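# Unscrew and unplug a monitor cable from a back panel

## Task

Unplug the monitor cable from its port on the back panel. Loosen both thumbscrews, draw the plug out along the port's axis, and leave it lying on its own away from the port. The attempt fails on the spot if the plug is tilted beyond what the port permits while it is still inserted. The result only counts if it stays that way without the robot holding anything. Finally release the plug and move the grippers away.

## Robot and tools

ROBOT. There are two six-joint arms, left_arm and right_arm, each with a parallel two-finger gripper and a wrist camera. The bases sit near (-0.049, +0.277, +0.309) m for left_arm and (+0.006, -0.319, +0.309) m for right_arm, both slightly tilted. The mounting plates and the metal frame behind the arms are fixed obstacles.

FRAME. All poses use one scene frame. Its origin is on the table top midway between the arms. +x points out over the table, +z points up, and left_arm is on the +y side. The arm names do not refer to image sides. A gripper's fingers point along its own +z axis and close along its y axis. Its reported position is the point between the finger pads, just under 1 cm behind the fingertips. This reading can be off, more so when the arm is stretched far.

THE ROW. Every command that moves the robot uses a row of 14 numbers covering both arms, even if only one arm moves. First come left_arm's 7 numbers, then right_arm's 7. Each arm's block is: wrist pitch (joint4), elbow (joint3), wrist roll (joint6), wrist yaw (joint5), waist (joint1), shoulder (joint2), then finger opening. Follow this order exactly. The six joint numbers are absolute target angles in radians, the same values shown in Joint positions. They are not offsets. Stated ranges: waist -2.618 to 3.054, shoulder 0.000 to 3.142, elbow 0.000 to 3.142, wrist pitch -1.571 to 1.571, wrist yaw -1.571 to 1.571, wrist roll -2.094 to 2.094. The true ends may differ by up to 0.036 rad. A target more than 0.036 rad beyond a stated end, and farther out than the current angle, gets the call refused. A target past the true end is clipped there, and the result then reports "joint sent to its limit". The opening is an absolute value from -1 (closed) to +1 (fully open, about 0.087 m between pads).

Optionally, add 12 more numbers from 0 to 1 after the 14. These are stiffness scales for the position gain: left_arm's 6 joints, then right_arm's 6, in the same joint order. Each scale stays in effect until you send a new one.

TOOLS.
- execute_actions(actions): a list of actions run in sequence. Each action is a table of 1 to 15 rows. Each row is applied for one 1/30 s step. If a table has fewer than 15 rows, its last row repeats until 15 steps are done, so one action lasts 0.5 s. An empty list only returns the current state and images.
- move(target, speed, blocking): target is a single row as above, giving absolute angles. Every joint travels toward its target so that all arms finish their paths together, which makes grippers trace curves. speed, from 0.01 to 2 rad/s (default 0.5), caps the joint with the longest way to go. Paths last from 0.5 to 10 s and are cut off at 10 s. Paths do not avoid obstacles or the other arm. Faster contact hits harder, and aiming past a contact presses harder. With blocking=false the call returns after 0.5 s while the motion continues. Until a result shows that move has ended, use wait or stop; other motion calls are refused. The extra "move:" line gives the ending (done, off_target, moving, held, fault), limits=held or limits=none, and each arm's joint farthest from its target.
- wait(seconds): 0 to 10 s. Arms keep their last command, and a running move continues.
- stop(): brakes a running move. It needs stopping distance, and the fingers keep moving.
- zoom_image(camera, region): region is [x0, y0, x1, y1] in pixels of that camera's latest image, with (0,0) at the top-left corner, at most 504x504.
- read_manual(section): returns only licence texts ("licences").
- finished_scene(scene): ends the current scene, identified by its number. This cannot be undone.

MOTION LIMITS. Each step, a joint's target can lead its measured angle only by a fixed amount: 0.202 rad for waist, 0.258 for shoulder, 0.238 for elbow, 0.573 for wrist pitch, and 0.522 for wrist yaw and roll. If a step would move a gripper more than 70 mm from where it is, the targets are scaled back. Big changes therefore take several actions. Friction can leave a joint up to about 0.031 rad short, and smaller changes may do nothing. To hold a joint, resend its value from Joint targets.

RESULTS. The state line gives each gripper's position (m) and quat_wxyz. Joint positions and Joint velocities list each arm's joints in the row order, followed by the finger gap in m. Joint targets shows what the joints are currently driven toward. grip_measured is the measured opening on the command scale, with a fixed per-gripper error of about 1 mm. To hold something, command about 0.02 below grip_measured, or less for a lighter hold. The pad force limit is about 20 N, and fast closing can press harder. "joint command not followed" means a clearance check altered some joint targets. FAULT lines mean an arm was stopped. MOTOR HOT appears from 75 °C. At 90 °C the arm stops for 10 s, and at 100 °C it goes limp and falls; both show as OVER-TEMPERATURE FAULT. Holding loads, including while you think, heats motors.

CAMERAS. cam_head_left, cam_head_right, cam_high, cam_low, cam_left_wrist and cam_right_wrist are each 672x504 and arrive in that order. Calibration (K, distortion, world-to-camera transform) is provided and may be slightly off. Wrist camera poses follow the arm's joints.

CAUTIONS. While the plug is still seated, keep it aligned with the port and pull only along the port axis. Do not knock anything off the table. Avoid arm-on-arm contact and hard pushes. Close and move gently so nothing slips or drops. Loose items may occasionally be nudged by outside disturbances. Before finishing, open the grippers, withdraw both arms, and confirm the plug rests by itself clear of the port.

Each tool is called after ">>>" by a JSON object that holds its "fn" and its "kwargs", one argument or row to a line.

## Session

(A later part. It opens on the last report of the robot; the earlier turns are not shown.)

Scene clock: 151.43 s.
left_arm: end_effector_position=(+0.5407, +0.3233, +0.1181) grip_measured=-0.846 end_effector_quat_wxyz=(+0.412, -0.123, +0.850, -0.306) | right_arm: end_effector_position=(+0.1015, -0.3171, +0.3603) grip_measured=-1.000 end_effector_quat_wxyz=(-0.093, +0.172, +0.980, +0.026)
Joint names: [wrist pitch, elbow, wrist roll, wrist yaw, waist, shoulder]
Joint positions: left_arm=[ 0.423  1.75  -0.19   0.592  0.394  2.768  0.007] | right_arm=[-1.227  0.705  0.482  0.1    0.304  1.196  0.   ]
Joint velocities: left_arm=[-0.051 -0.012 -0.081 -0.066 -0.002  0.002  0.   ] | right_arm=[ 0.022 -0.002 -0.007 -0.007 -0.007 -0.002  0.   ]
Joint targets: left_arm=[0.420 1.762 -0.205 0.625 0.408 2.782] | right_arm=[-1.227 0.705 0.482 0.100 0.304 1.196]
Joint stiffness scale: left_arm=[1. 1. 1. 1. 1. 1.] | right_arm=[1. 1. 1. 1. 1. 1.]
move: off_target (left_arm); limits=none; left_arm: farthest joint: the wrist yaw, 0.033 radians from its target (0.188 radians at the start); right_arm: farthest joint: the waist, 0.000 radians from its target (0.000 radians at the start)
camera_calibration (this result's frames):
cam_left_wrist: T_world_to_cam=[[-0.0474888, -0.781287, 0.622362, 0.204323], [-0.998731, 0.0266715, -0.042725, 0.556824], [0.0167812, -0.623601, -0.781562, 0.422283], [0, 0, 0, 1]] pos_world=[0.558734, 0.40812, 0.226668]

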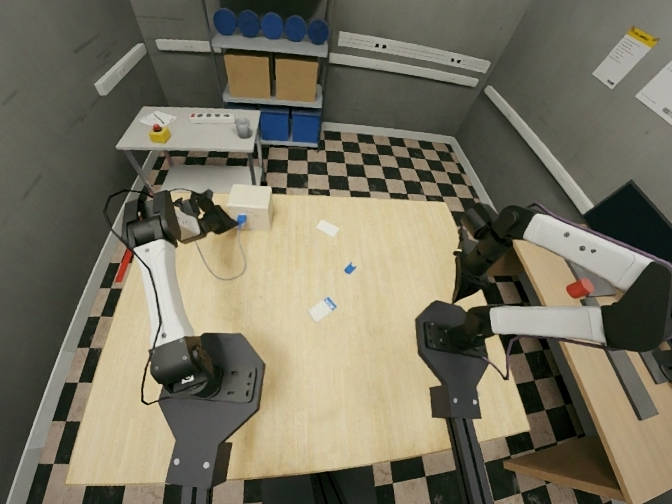

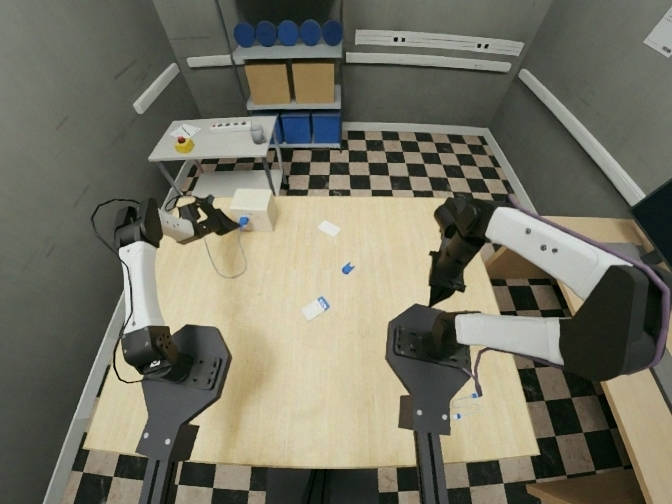

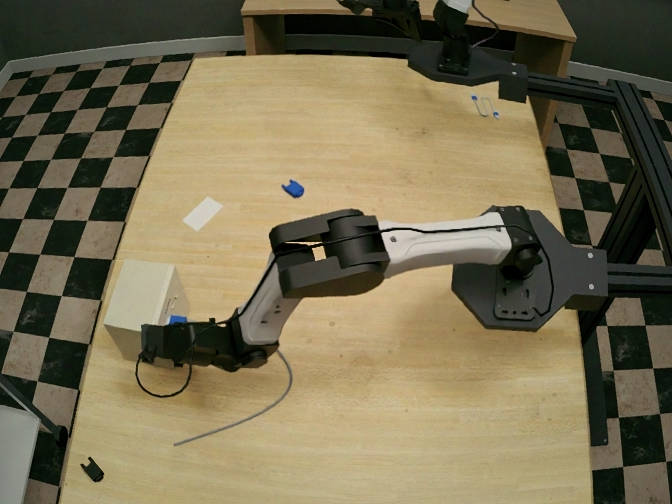

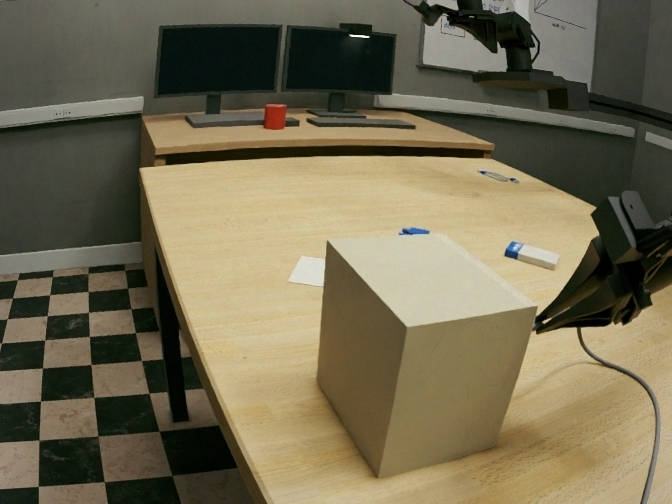

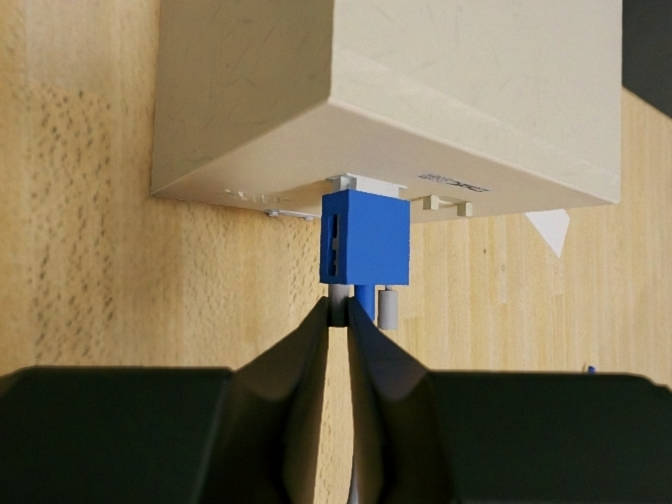

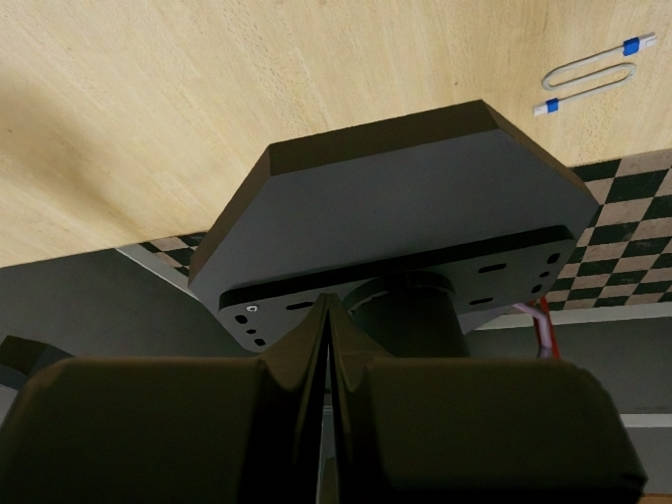

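>>> {"fn": "move", "kwargs": {
  "target": [0.42,1.762,-0.205,0.625,0.408,2.782,-0.74,-1.227,0.705,0.482,0.1,0.304,1.196,-1]
}}

>>> {"fn": "move", "kwargs": {
  "target": [0.37,1.72,-0.205,0.60,0.42,2.68,-0.74,-1.227,0.705,0.482,0.1,0.304,1.196,-1],
  "speed": 0.2
}}

Scene clock: 153.80 s.
left_arm: end_effector_position=(+0.5397, +0.3245, +0.1191) grip_measured=-0.740 end_effector_quat_wxyz=(+0.411, -0.124, +0.848, -0.312) | right_arm: end_effector_position=(+0.1015, -0.3171, +0.3603) grip_measured=-1.000 end_effector_quat_wxyz=(-0.093, +0.172, +0.980, +0.026)
Joint names: [wrist pitch, elbow, wrist roll, wrist yaw, waist, shoulder]
Joint positions: left_arm=[ 0.423  1.75  -0.196  0.607  0.401  2.768  0.011] | right_arm=[-1.227  0.705  0.482  0.1    0.304  1.196  0.   ]
Joint velocities: left_arm=[-0.037  0.002 -0.037 -0.022 -0.012 -0.002 -0.   ] | right_arm=[ 0.037  0.007 -0.037 -0.051  0.002 -0.002  0.   ]
Joint targets: left_arm=[0.420 1.762 -0.205 0.625 0.408 2.782] | right_arm=[-1.227 0.705 0.482 0.100 0.304 1.196]
Joint stiffness scale: left_arm=[1. 1. 1. 1. 1. 1.] | right_arm=[1. 1. 1. 1. 1. 1.]
move: done; limits=none; left_arm: farthest joint: the wrist yaw, 0.018 radians from its target (0.033 radians at the start); right_arm: farthest joint: the waist, 0.000 radians from its target (0.000 radians at the start)
camera_calibration (this result's frames):
cam_left_wrist: T_world_to_cam=[[-0.0498909, -0.772726, 0.632776, 0.201918], [-0.998625, 0.0283766, -0.0440835, 0.555348], [0.0161084, -0.634105, -0.773079, 0.426535], [0, 0, 0, 1]] pos_world=[0.557787, 0.410736, 0.226458]

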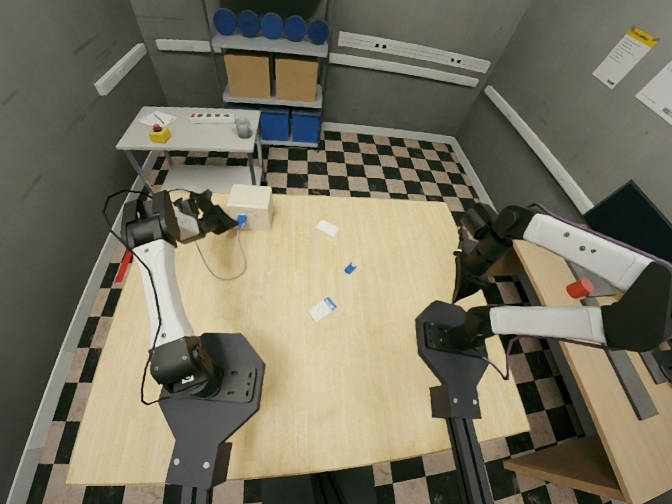

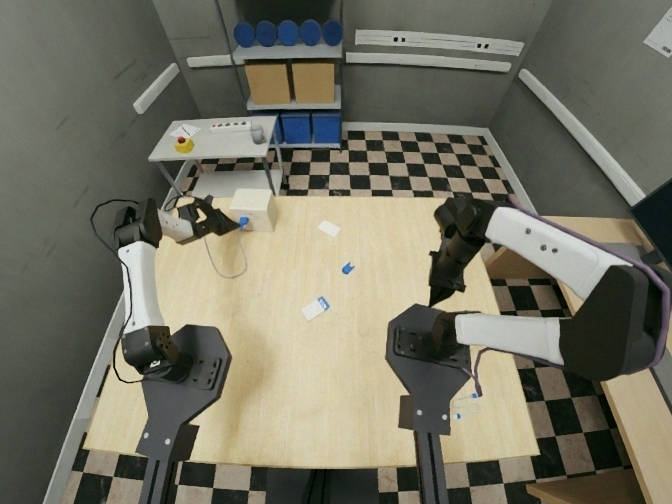

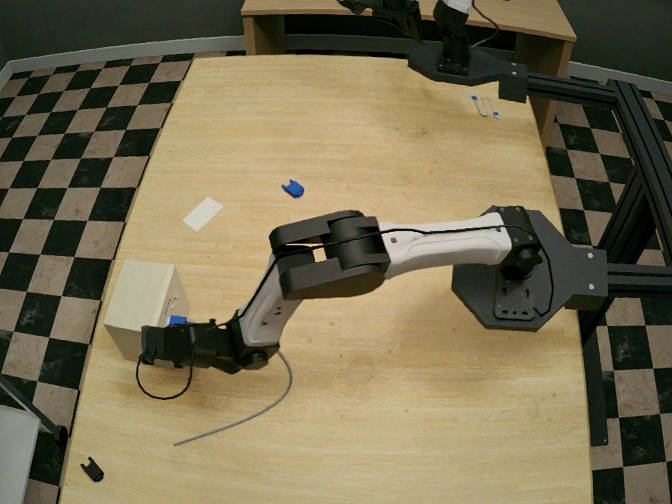

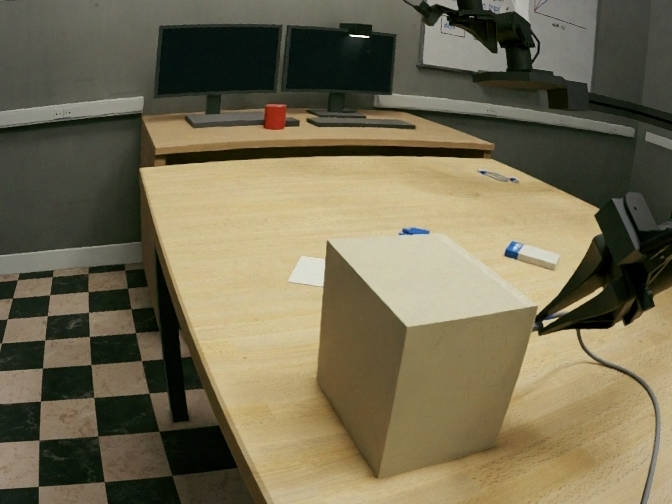

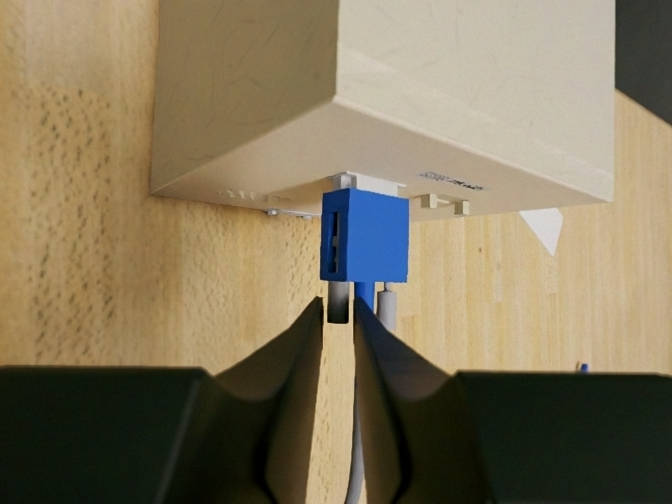

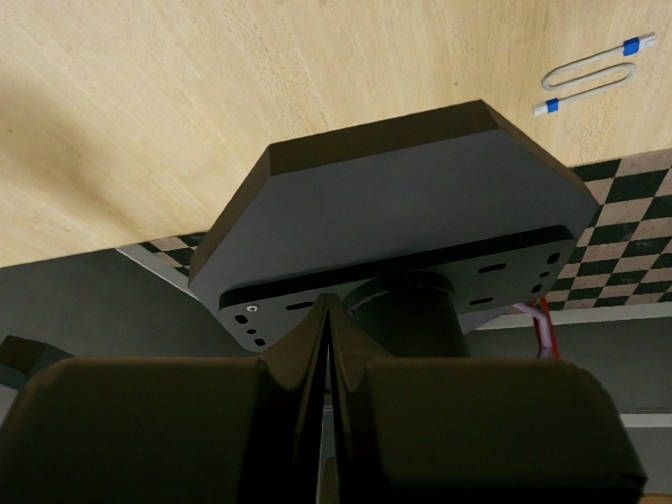

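Scene clock: 154.87 s.
left_arm: end_effector_position=(+0.5522, +0.3413, +0.1578) grip_measured=-0.740 end_effector_quat_wxyz=(+0.430, -0.123, +0.841, -0.305) | right_arm: end_effector_position=(+0.1015, -0.3171, +0.3603) grip_measured=-1.000 end_effector_quat_wxyz=(-0.093, +0.172, +0.980, +0.026)
Joint names: [wrist pitch, elbow, wrist roll, wrist yaw, waist, shoulder]
Joint positions: left_arm=[ 0.389  1.738 -0.198  0.606  0.411  2.68   0.011] | right_arm=[-1.227  0.705  0.482  0.1    0.304  1.196  0.   ]
Joint velocities: left_arm=[-0.007 -0.007 -0.051  0.022 -0.012 -0.002  0.001] | right_arm=[-0.007  0.012 -0.007  0.066  0.002 -0.002  0.   ]
Joint targets: left_arm=[0.370 1.720 -0.205 0.600 0.420 2.680] | right_arm=[-1.227 0.705 0.482 0.100 0.304 1.196]
Joint stiffness scale: left_arm=[1. 1. 1. 1. 1. 1.] | right_arm=[1. 1. 1. 1. 1. 1.]
move: done; limits=none; left_arm: farthest joint: the wrist pitch, 0.019 radians from its target (0.053 radians at the start); right_arm: farthest joint: the waist, 0.000 radians from its target (0.000 radians at the start)
camera_calibration (this result's frames):
cam_left_wrist: T_world_to_cam=[[-0.0592145, -0.781645, 0.620907, 0.201064], [-0.996695, 0.0116443, -0.0803939, 0.579442], [0.0556094, -0.623615, -0.779751, 0.442605], [0, 0, 0, 1]] pos_world=[0.56482, 0.426428, 0.266863]

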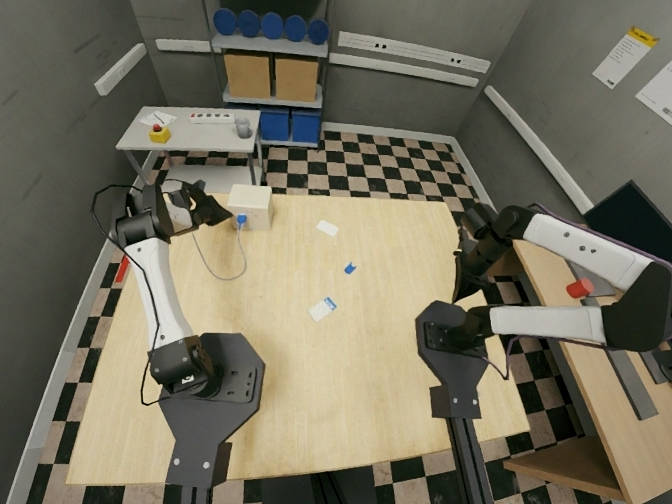

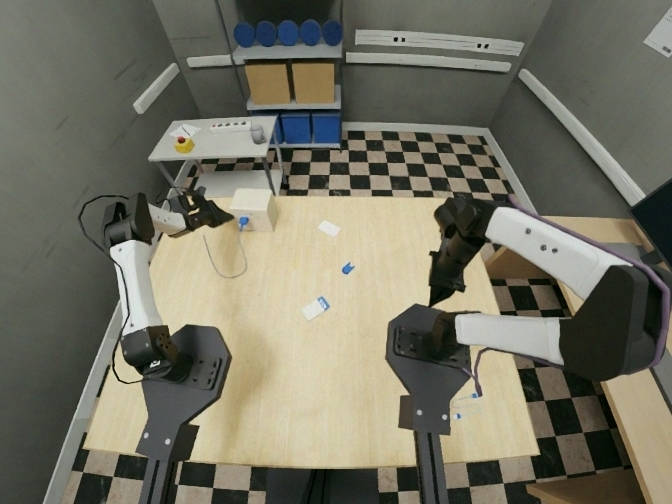

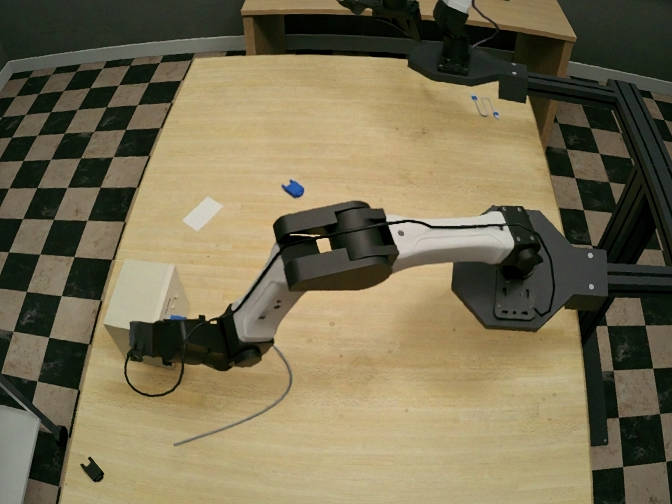

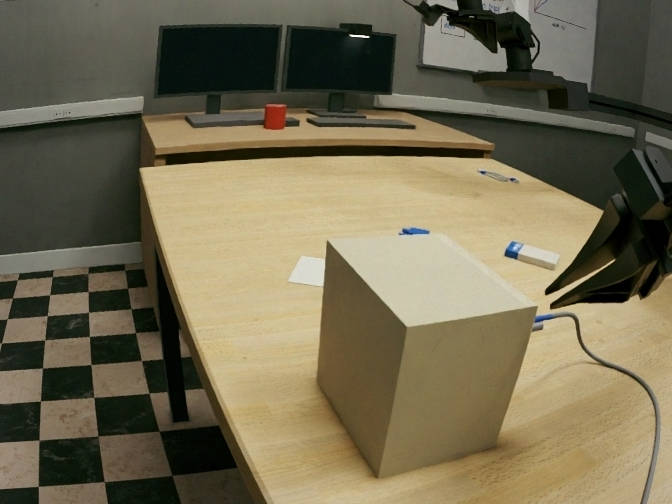

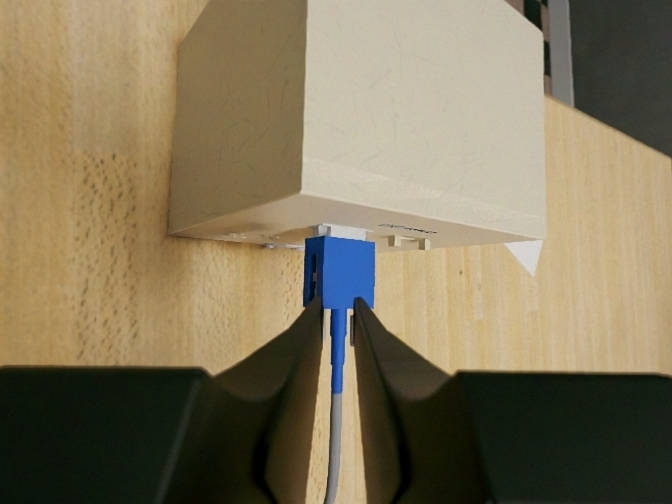

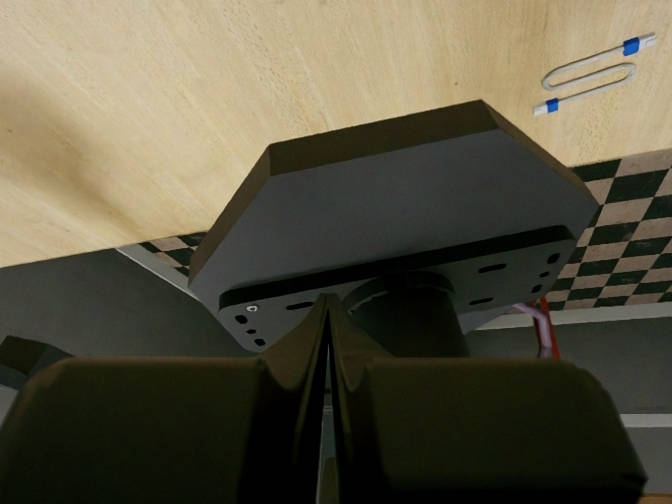

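>>> {"fn": "move", "kwargs": {
  "target": [0.25,1.649,0.22,-0.05,0.16,2.605,0.2,-1.227,0.705,0.482,0.1,0.304,1.196,-1],
  "speed": 0.7
}}

>>> {"fn": "move", "kwargs": {
  "target": [0.327,1.74,0.363,-0.29,0.092,2.735,0.0,-1.227,0.705,0.482,0.1,0.304,1.196,-1],
  "speed": 0.4
}}

>>> {"fn": "move", "kwargs": {
  "target": [0.322,1.71,0.03,0.27,0.268,2.73,-0.4,-1.227,0.705,0.482,0.1,0.304,1.196,-1],
  "speed": 0.35
}}

>>> {"fn": "move", "kwargs": {
  "target": [0.327,1.74,0.363,-0.29,0.092,2.72,-0.1,-1.227,0.705,0.482,0.1,0.304,1.196,-1],
  "speed": 0.7
}}

>>> {"fn": "zoom_image", "kwargs": {
  "camera": "cam_left_wrist",
  "region": [270, 250, 410, 355]
}}

Scene clock: 157.20 s.
left_arm: end_effector_position=(+0.5441, +0.3035, +0.1386) grip_measured=+0.200 end_effector_quat_wxyz=(+0.386, +0.026, +0.922, -0.009) | right_arm: end_effector_position=(+0.1015, -0.3171, +0.3603) grip_measured=-1.000 end_effector_quat_wxyz=(-0.093, +0.172, +0.980, +0.026)
Joint names: [wrist pitch, elbow, wrist roll, wrist yaw, waist, shoulder]
Joint positions: left_arm=[ 0.269  1.669  0.214 -0.038  0.159  2.614  0.052] | right_arm=[-1.227  0.705  0.482  0.1    0.304  1.196  0.   ]
Joint velocities: left_arm=[ 0.007  0.012 -0.095 -0.007  0.012  0.007 -0.   ] | right_arm=[ 0.066  0.002 -0.007 -0.007  0.002 -0.007  0.   ]
Joint targets: left_arm=[0.250 1.649 0.220 -0.050 0.160 2.605] | right_arm=[-1.227 0.705 0.482 0.100 0.304 1.196]
Joint stiffness scale: left_arm=[1. 1. 1. 1. 1. 1.] | right_arm=[1. 1. 1. 1. 1. 1.]
move: done; limits=none; left_arm: farthest joint: the elbow, 0.020 radians from its target (0.089 radians at the start); right_arm: farthest joint: the waist, 0.000 radians from its target (0.000 radians at the start)
camera_calibration (this result's frames):
cam_left_wrist: T_world_to_cam=[[-0.0593015, -0.998239, -0.00160626, 0.335056], [-0.995233, 0.058998, 0.0776545, 0.533182], [-0.077423, 0.00620363, -0.996979, 0.31583], [0, 0, 0, 1]] pos_world=[0.574963, 0.30105, 0.27401]

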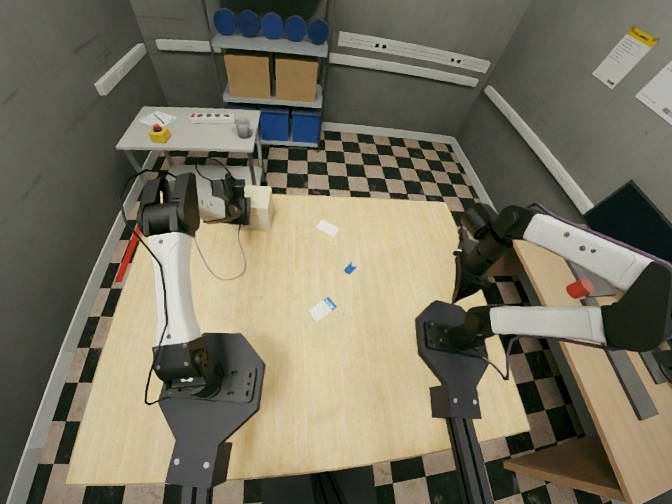

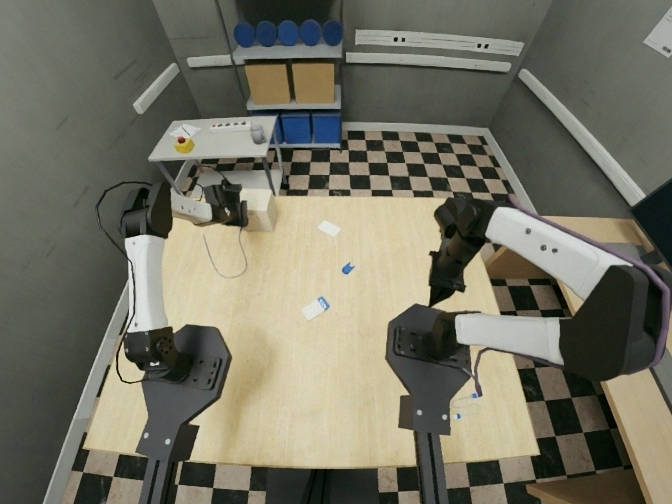

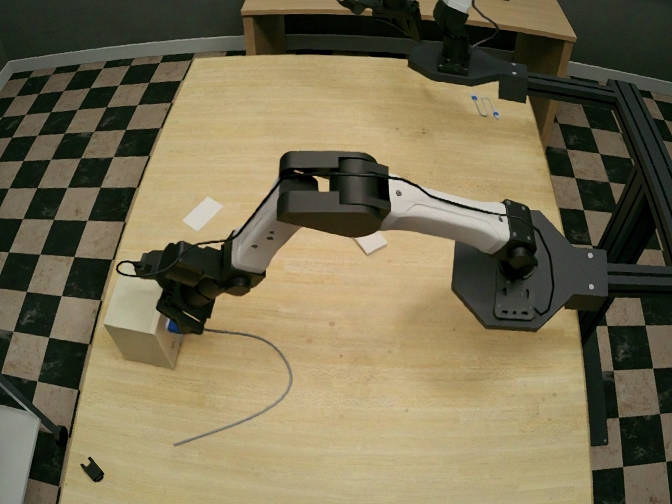

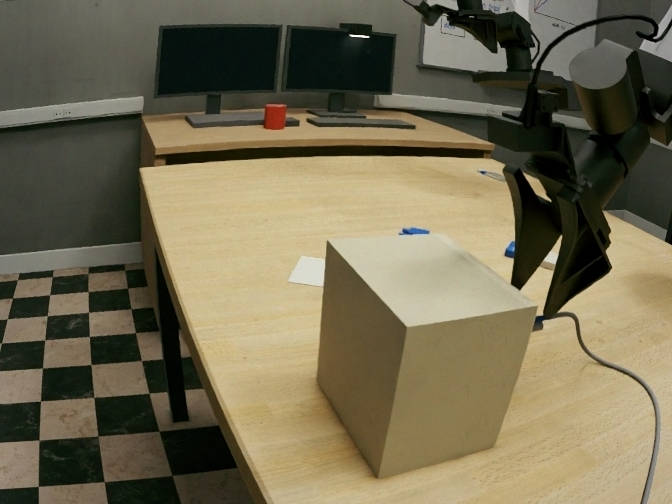

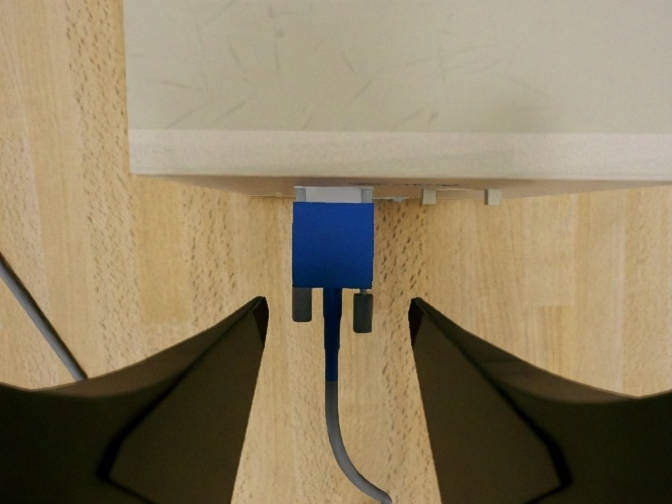

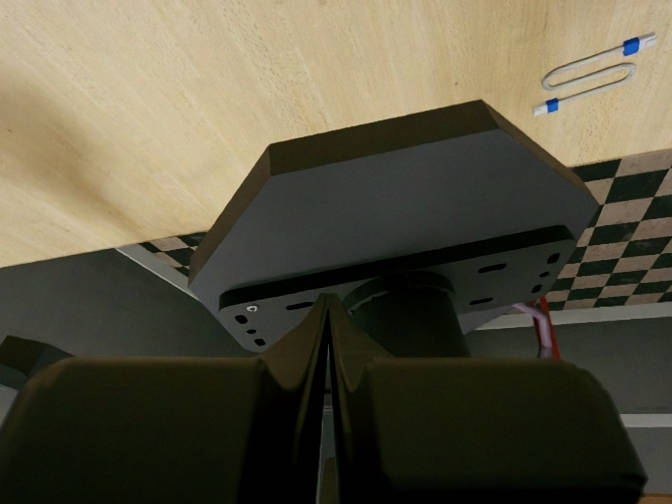

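Scene clock: 158.60 s.
left_arm: end_effector_position=(+0.5410, +0.3079, +0.1116) grip_measured=+0.000 end_effector_quat_wxyz=(+0.364, +0.073, +0.922, +0.113) | right_arm: end_effector_position=(+0.1015, -0.3171, +0.3603) grip_measured=-1.000 end_effector_quat_wxyz=(-0.093, +0.172, +0.980, +0.026)
Joint names: [wrist pitch, elbow, wrist roll, wrist yaw, waist, shoulder]
Joint positions: left_arm=[ 0.321  1.722  0.356 -0.278  0.097  2.718  0.044] | right_arm=[-1.227  0.705  0.482  0.1    0.304  1.196  0.   ]
Joint velocities: left_arm=[-0.066  0.007  0.066  0.022 -0.022 -0.017  0.001] | right_arm=[-0.007  0.012  0.066 -0.022 -0.002 -0.017  0.   ]
Joint targets: left_arm=[0.327 1.740 0.363 -0.290 0.092 2.735] | right_arm=[-1.227 0.705 0.482 0.100 0.304 1.196]
Joint stiffness scale: left_arm=[1. 1. 1. 1. 1. 1.] | right_arm=[1. 1. 1. 1. 1. 1.]
move: done; limits=none; left_arm: farthest joint: the elbow, 0.018 radians from its target (0.071 radians at the start); right_arm: farthest joint: the waist, 0.000 radians from its target (0.000 radians at the start)
camera_calibration (this result's frames):
cam_left_wrist: T_world_to_cam=[[-0.0567388, -0.964424, -0.258198, 0.356076], [-0.992279, 0.025906, 0.121288, 0.535726], [-0.110284, 0.263087, -0.958448, 0.223073], [0, 0, 0, 1]] pos_world=[0.576395, 0.270843, 0.240765]

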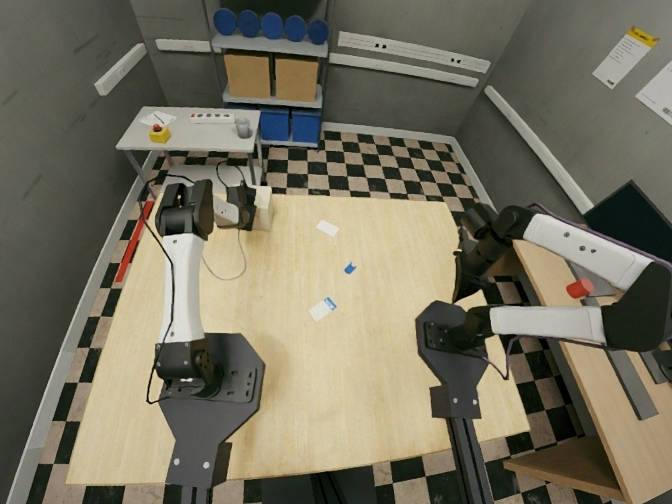

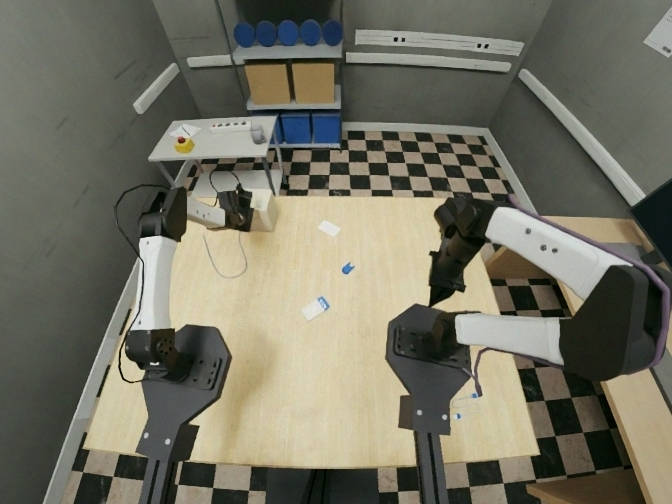

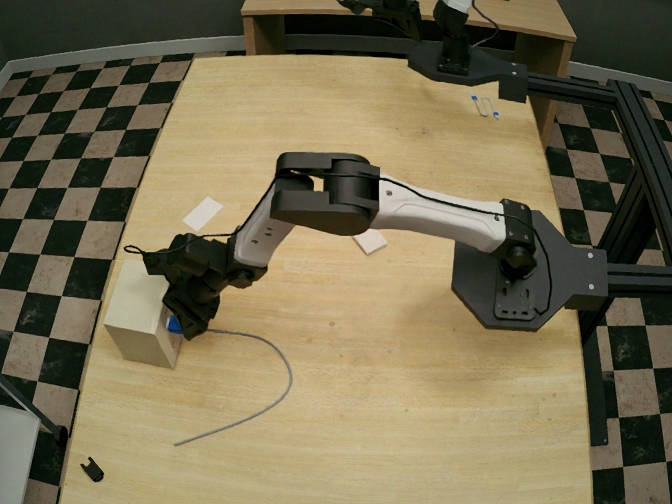

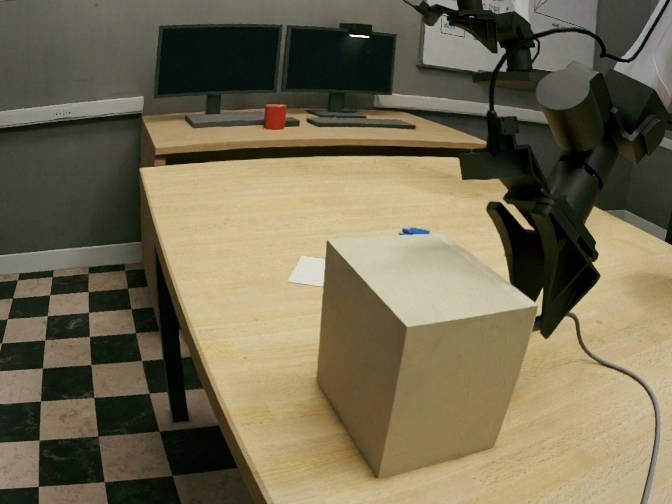

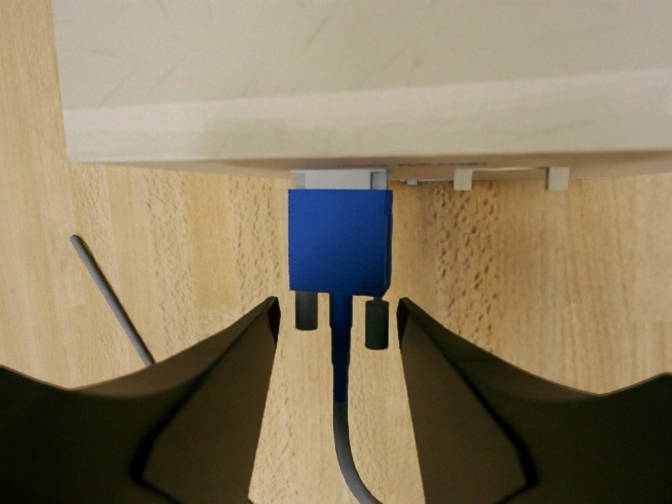

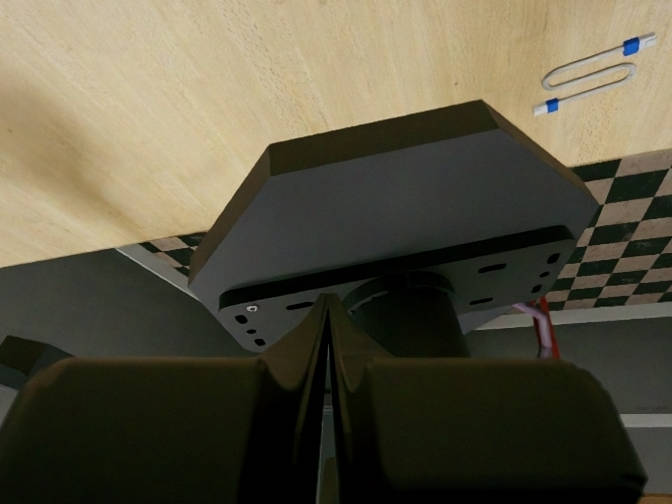

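Scene clock: 160.73 s.
left_arm: end_effector_position=(+0.5428, +0.3063, +0.1118) grip_measured=-0.312 end_effector_quat_wxyz=(+0.394, -0.038, +0.906, -0.148) | right_arm: end_effector_position=(+0.1015, -0.3171, +0.3603) grip_measured=-1.000 end_effector_quat_wxyz=(-0.093, +0.172, +0.980, +0.026)
Joint names: [wrist pitch, elbow, wrist roll, wrist yaw, waist, shoulder]
Joint positions: left_arm=[0.305 1.722 0.053 0.256 0.266 2.705 0.03 ] | right_arm=[-1.227  0.705  0.482  0.1    0.304  1.196  0.   ]
Joint velocities: left_arm=[-0.066 -0.012  0.007  0.007 -0.012 -0.012 -0.   ] | right_arm=[ 0.022  0.002  0.051  0.007  0.002 -0.002  0.   ]
Joint targets: left_arm=[0.322 1.710 0.030 0.270 0.268 2.730] | right_arm=[-1.227 0.705 0.482 0.100 0.304 1.196]
Joint stiffness scale: left_arm=[1. 1. 1. 1. 1. 1.] | right_arm=[1. 1. 1. 1. 1. 1.]
move: off_target (left_arm); limits=none; left_arm: farthest joint: the shoulder, 0.025 radians from its target (0.012 radians at the start); right_arm: farthest joint: the waist, 0.000 radians from its target (0.000 radians at the start)
camera_calibration (this result's frames):
cam_left_wrist: T_world_to_cam=[[-0.0513211, -0.952227, 0.301048, 0.285471], [-0.996986, 0.066412, 0.0401031, 0.53667], [-0.0581804, -0.298082, -0.952765, 0.366802], [0, 0, 0, 1]] pos_world=[0.571044, 0.345529, 0.242014]

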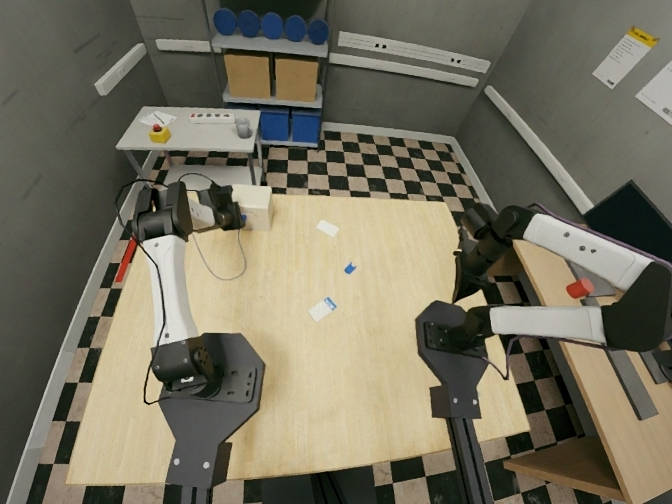

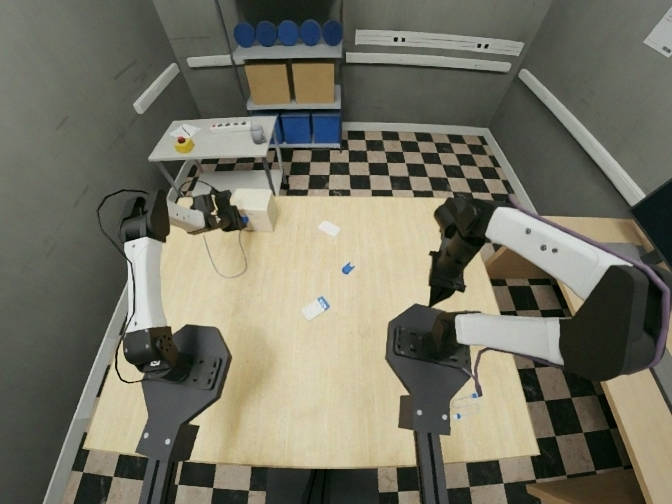

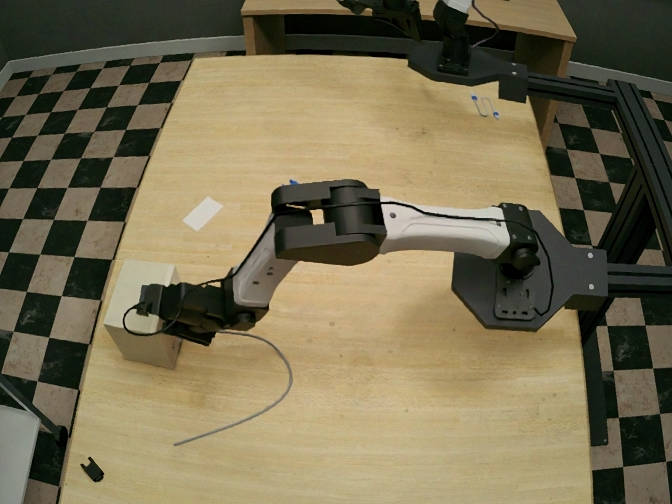

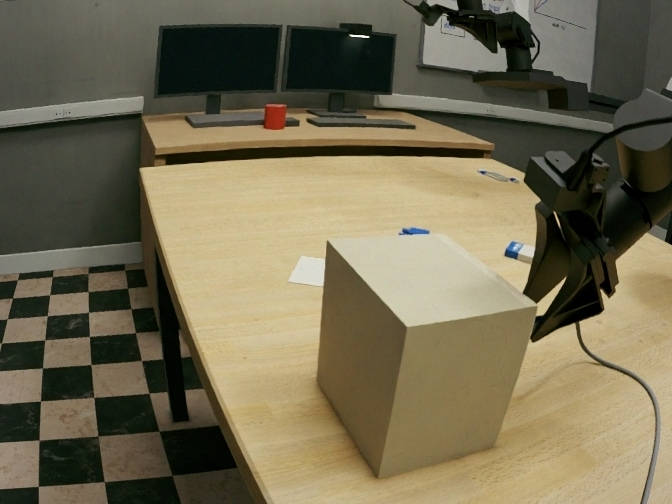

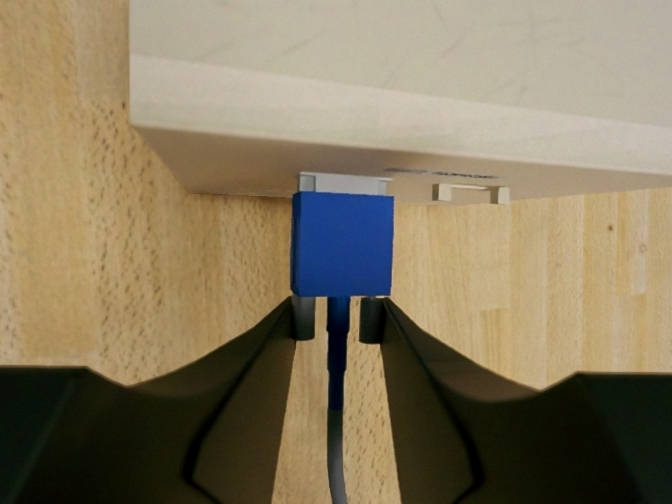

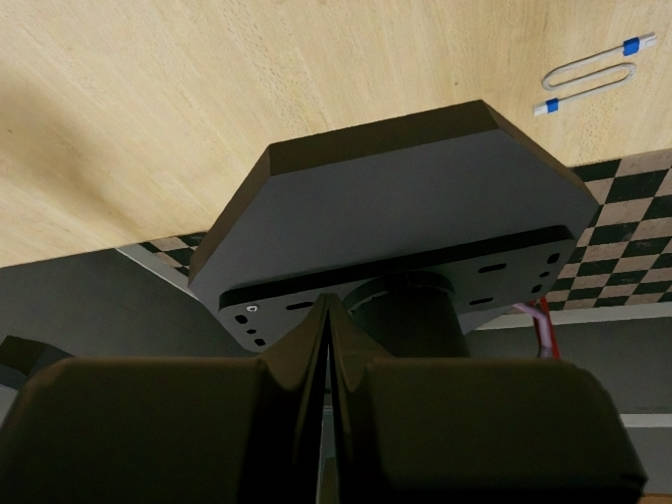

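Scene clock: 162.37 s.
left_arm: end_effector_position=(+0.5453, +0.3079, +0.1195) grip_measured=-0.100 end_effector_quat_wxyz=(+0.371, +0.072, +0.919, +0.113) | right_arm: end_effector_position=(+0.1015, -0.3171, +0.3603) grip_measured=-1.000 end_effector_quat_wxyz=(-0.093, +0.172, +0.980, +0.026)
Joint names: [wrist pitch, elbow, wrist roll, wrist yaw, waist, shoulder]
Joint positions: left_arm=[ 0.321  1.722  0.356 -0.278  0.095  2.705  0.039] | right_arm=[-1.227  0.705  0.482  0.1    0.304  1.196  0.   ]
Joint velocities: left_arm=[-0.007 -0.007 -0.066  0.022  0.012 -0.017  0.   ] | right_arm=[-0.022  0.007 -0.095 -0.051 -0.002  0.012  0.   ]
Joint targets: left_arm=[0.327 1.740 0.363 -0.290 0.092 2.720] | right_arm=[-1.227 0.705 0.482 0.100 0.304 1.196]
Joint stiffness scale: left_arm=[1. 1. 1. 1. 1. 1.] | right_arm=[1. 1. 1. 1. 1. 1.]
move: done; limits=none; left_arm: farthest joint: the elbow, 0.018 radians from its target (0.018 radians at the start); right_arm: farthest joint: the waist, 0.000 radians from its target (0.000 radians at the start)
camera_calibration (this result's frames):
cam_left_wrist: T_world_to_cam=[[-0.0530124, -0.964531, -0.258593, 0.356384], [-0.993918, 0.0259327, 0.10703, 0.541625], [-0.0965276, 0.262694, -0.960039, 0.223911], [0, 0, 0, 1]] pos_world=[0.578837, 0.270877, 0.249152]

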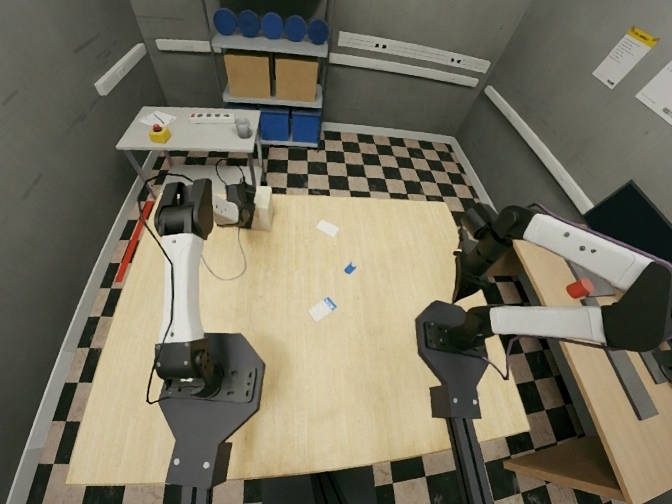

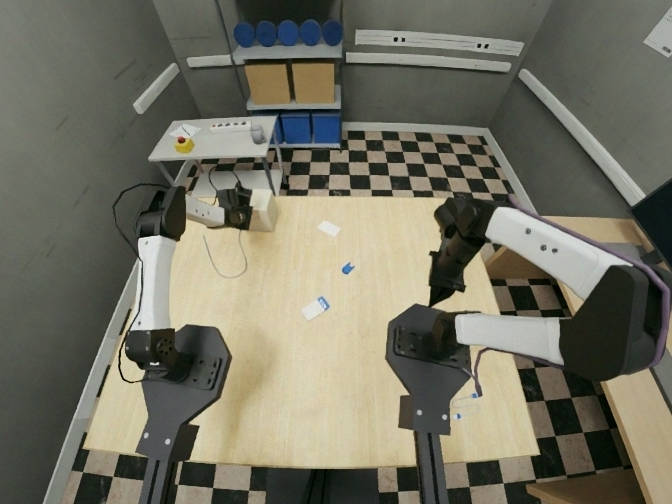

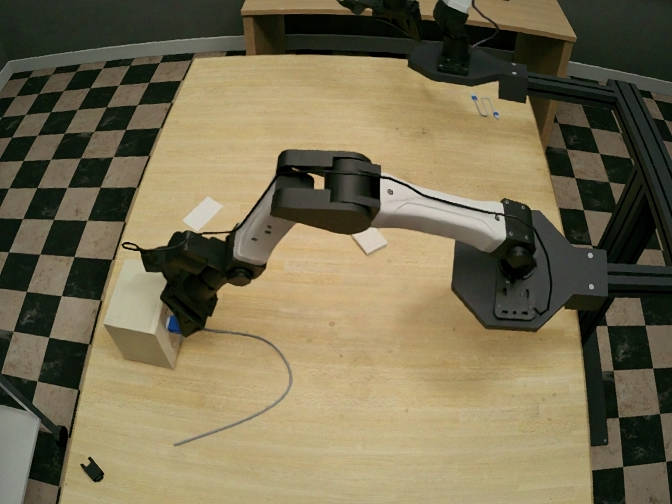

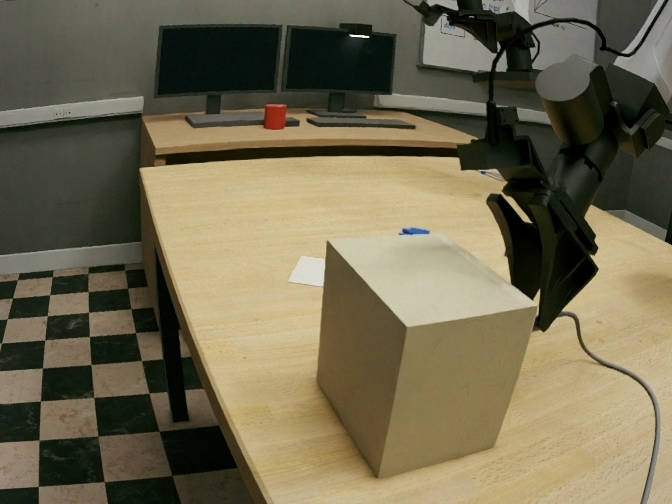

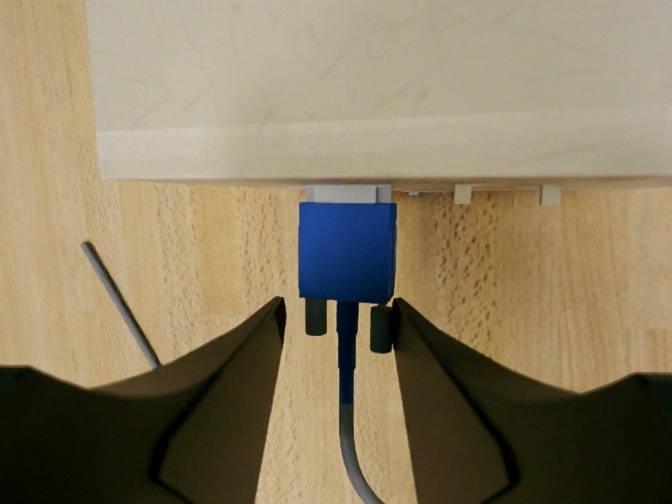

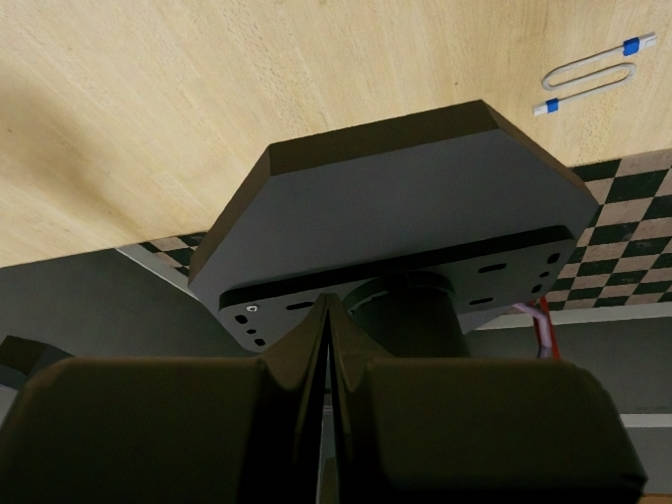

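Region (270, 250, 410, 355) of cam_left_wrist's 672x504 image, scaled by 3.600, with more detail than that image has; it fills the top 378 rows of this view, and the rest is white.

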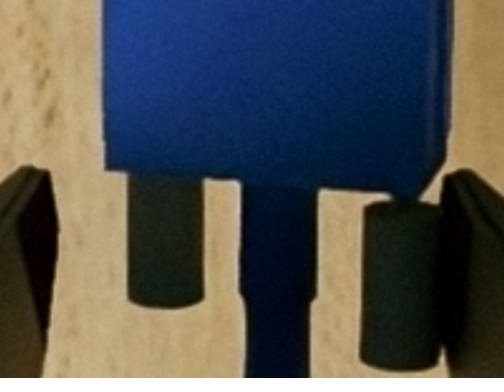

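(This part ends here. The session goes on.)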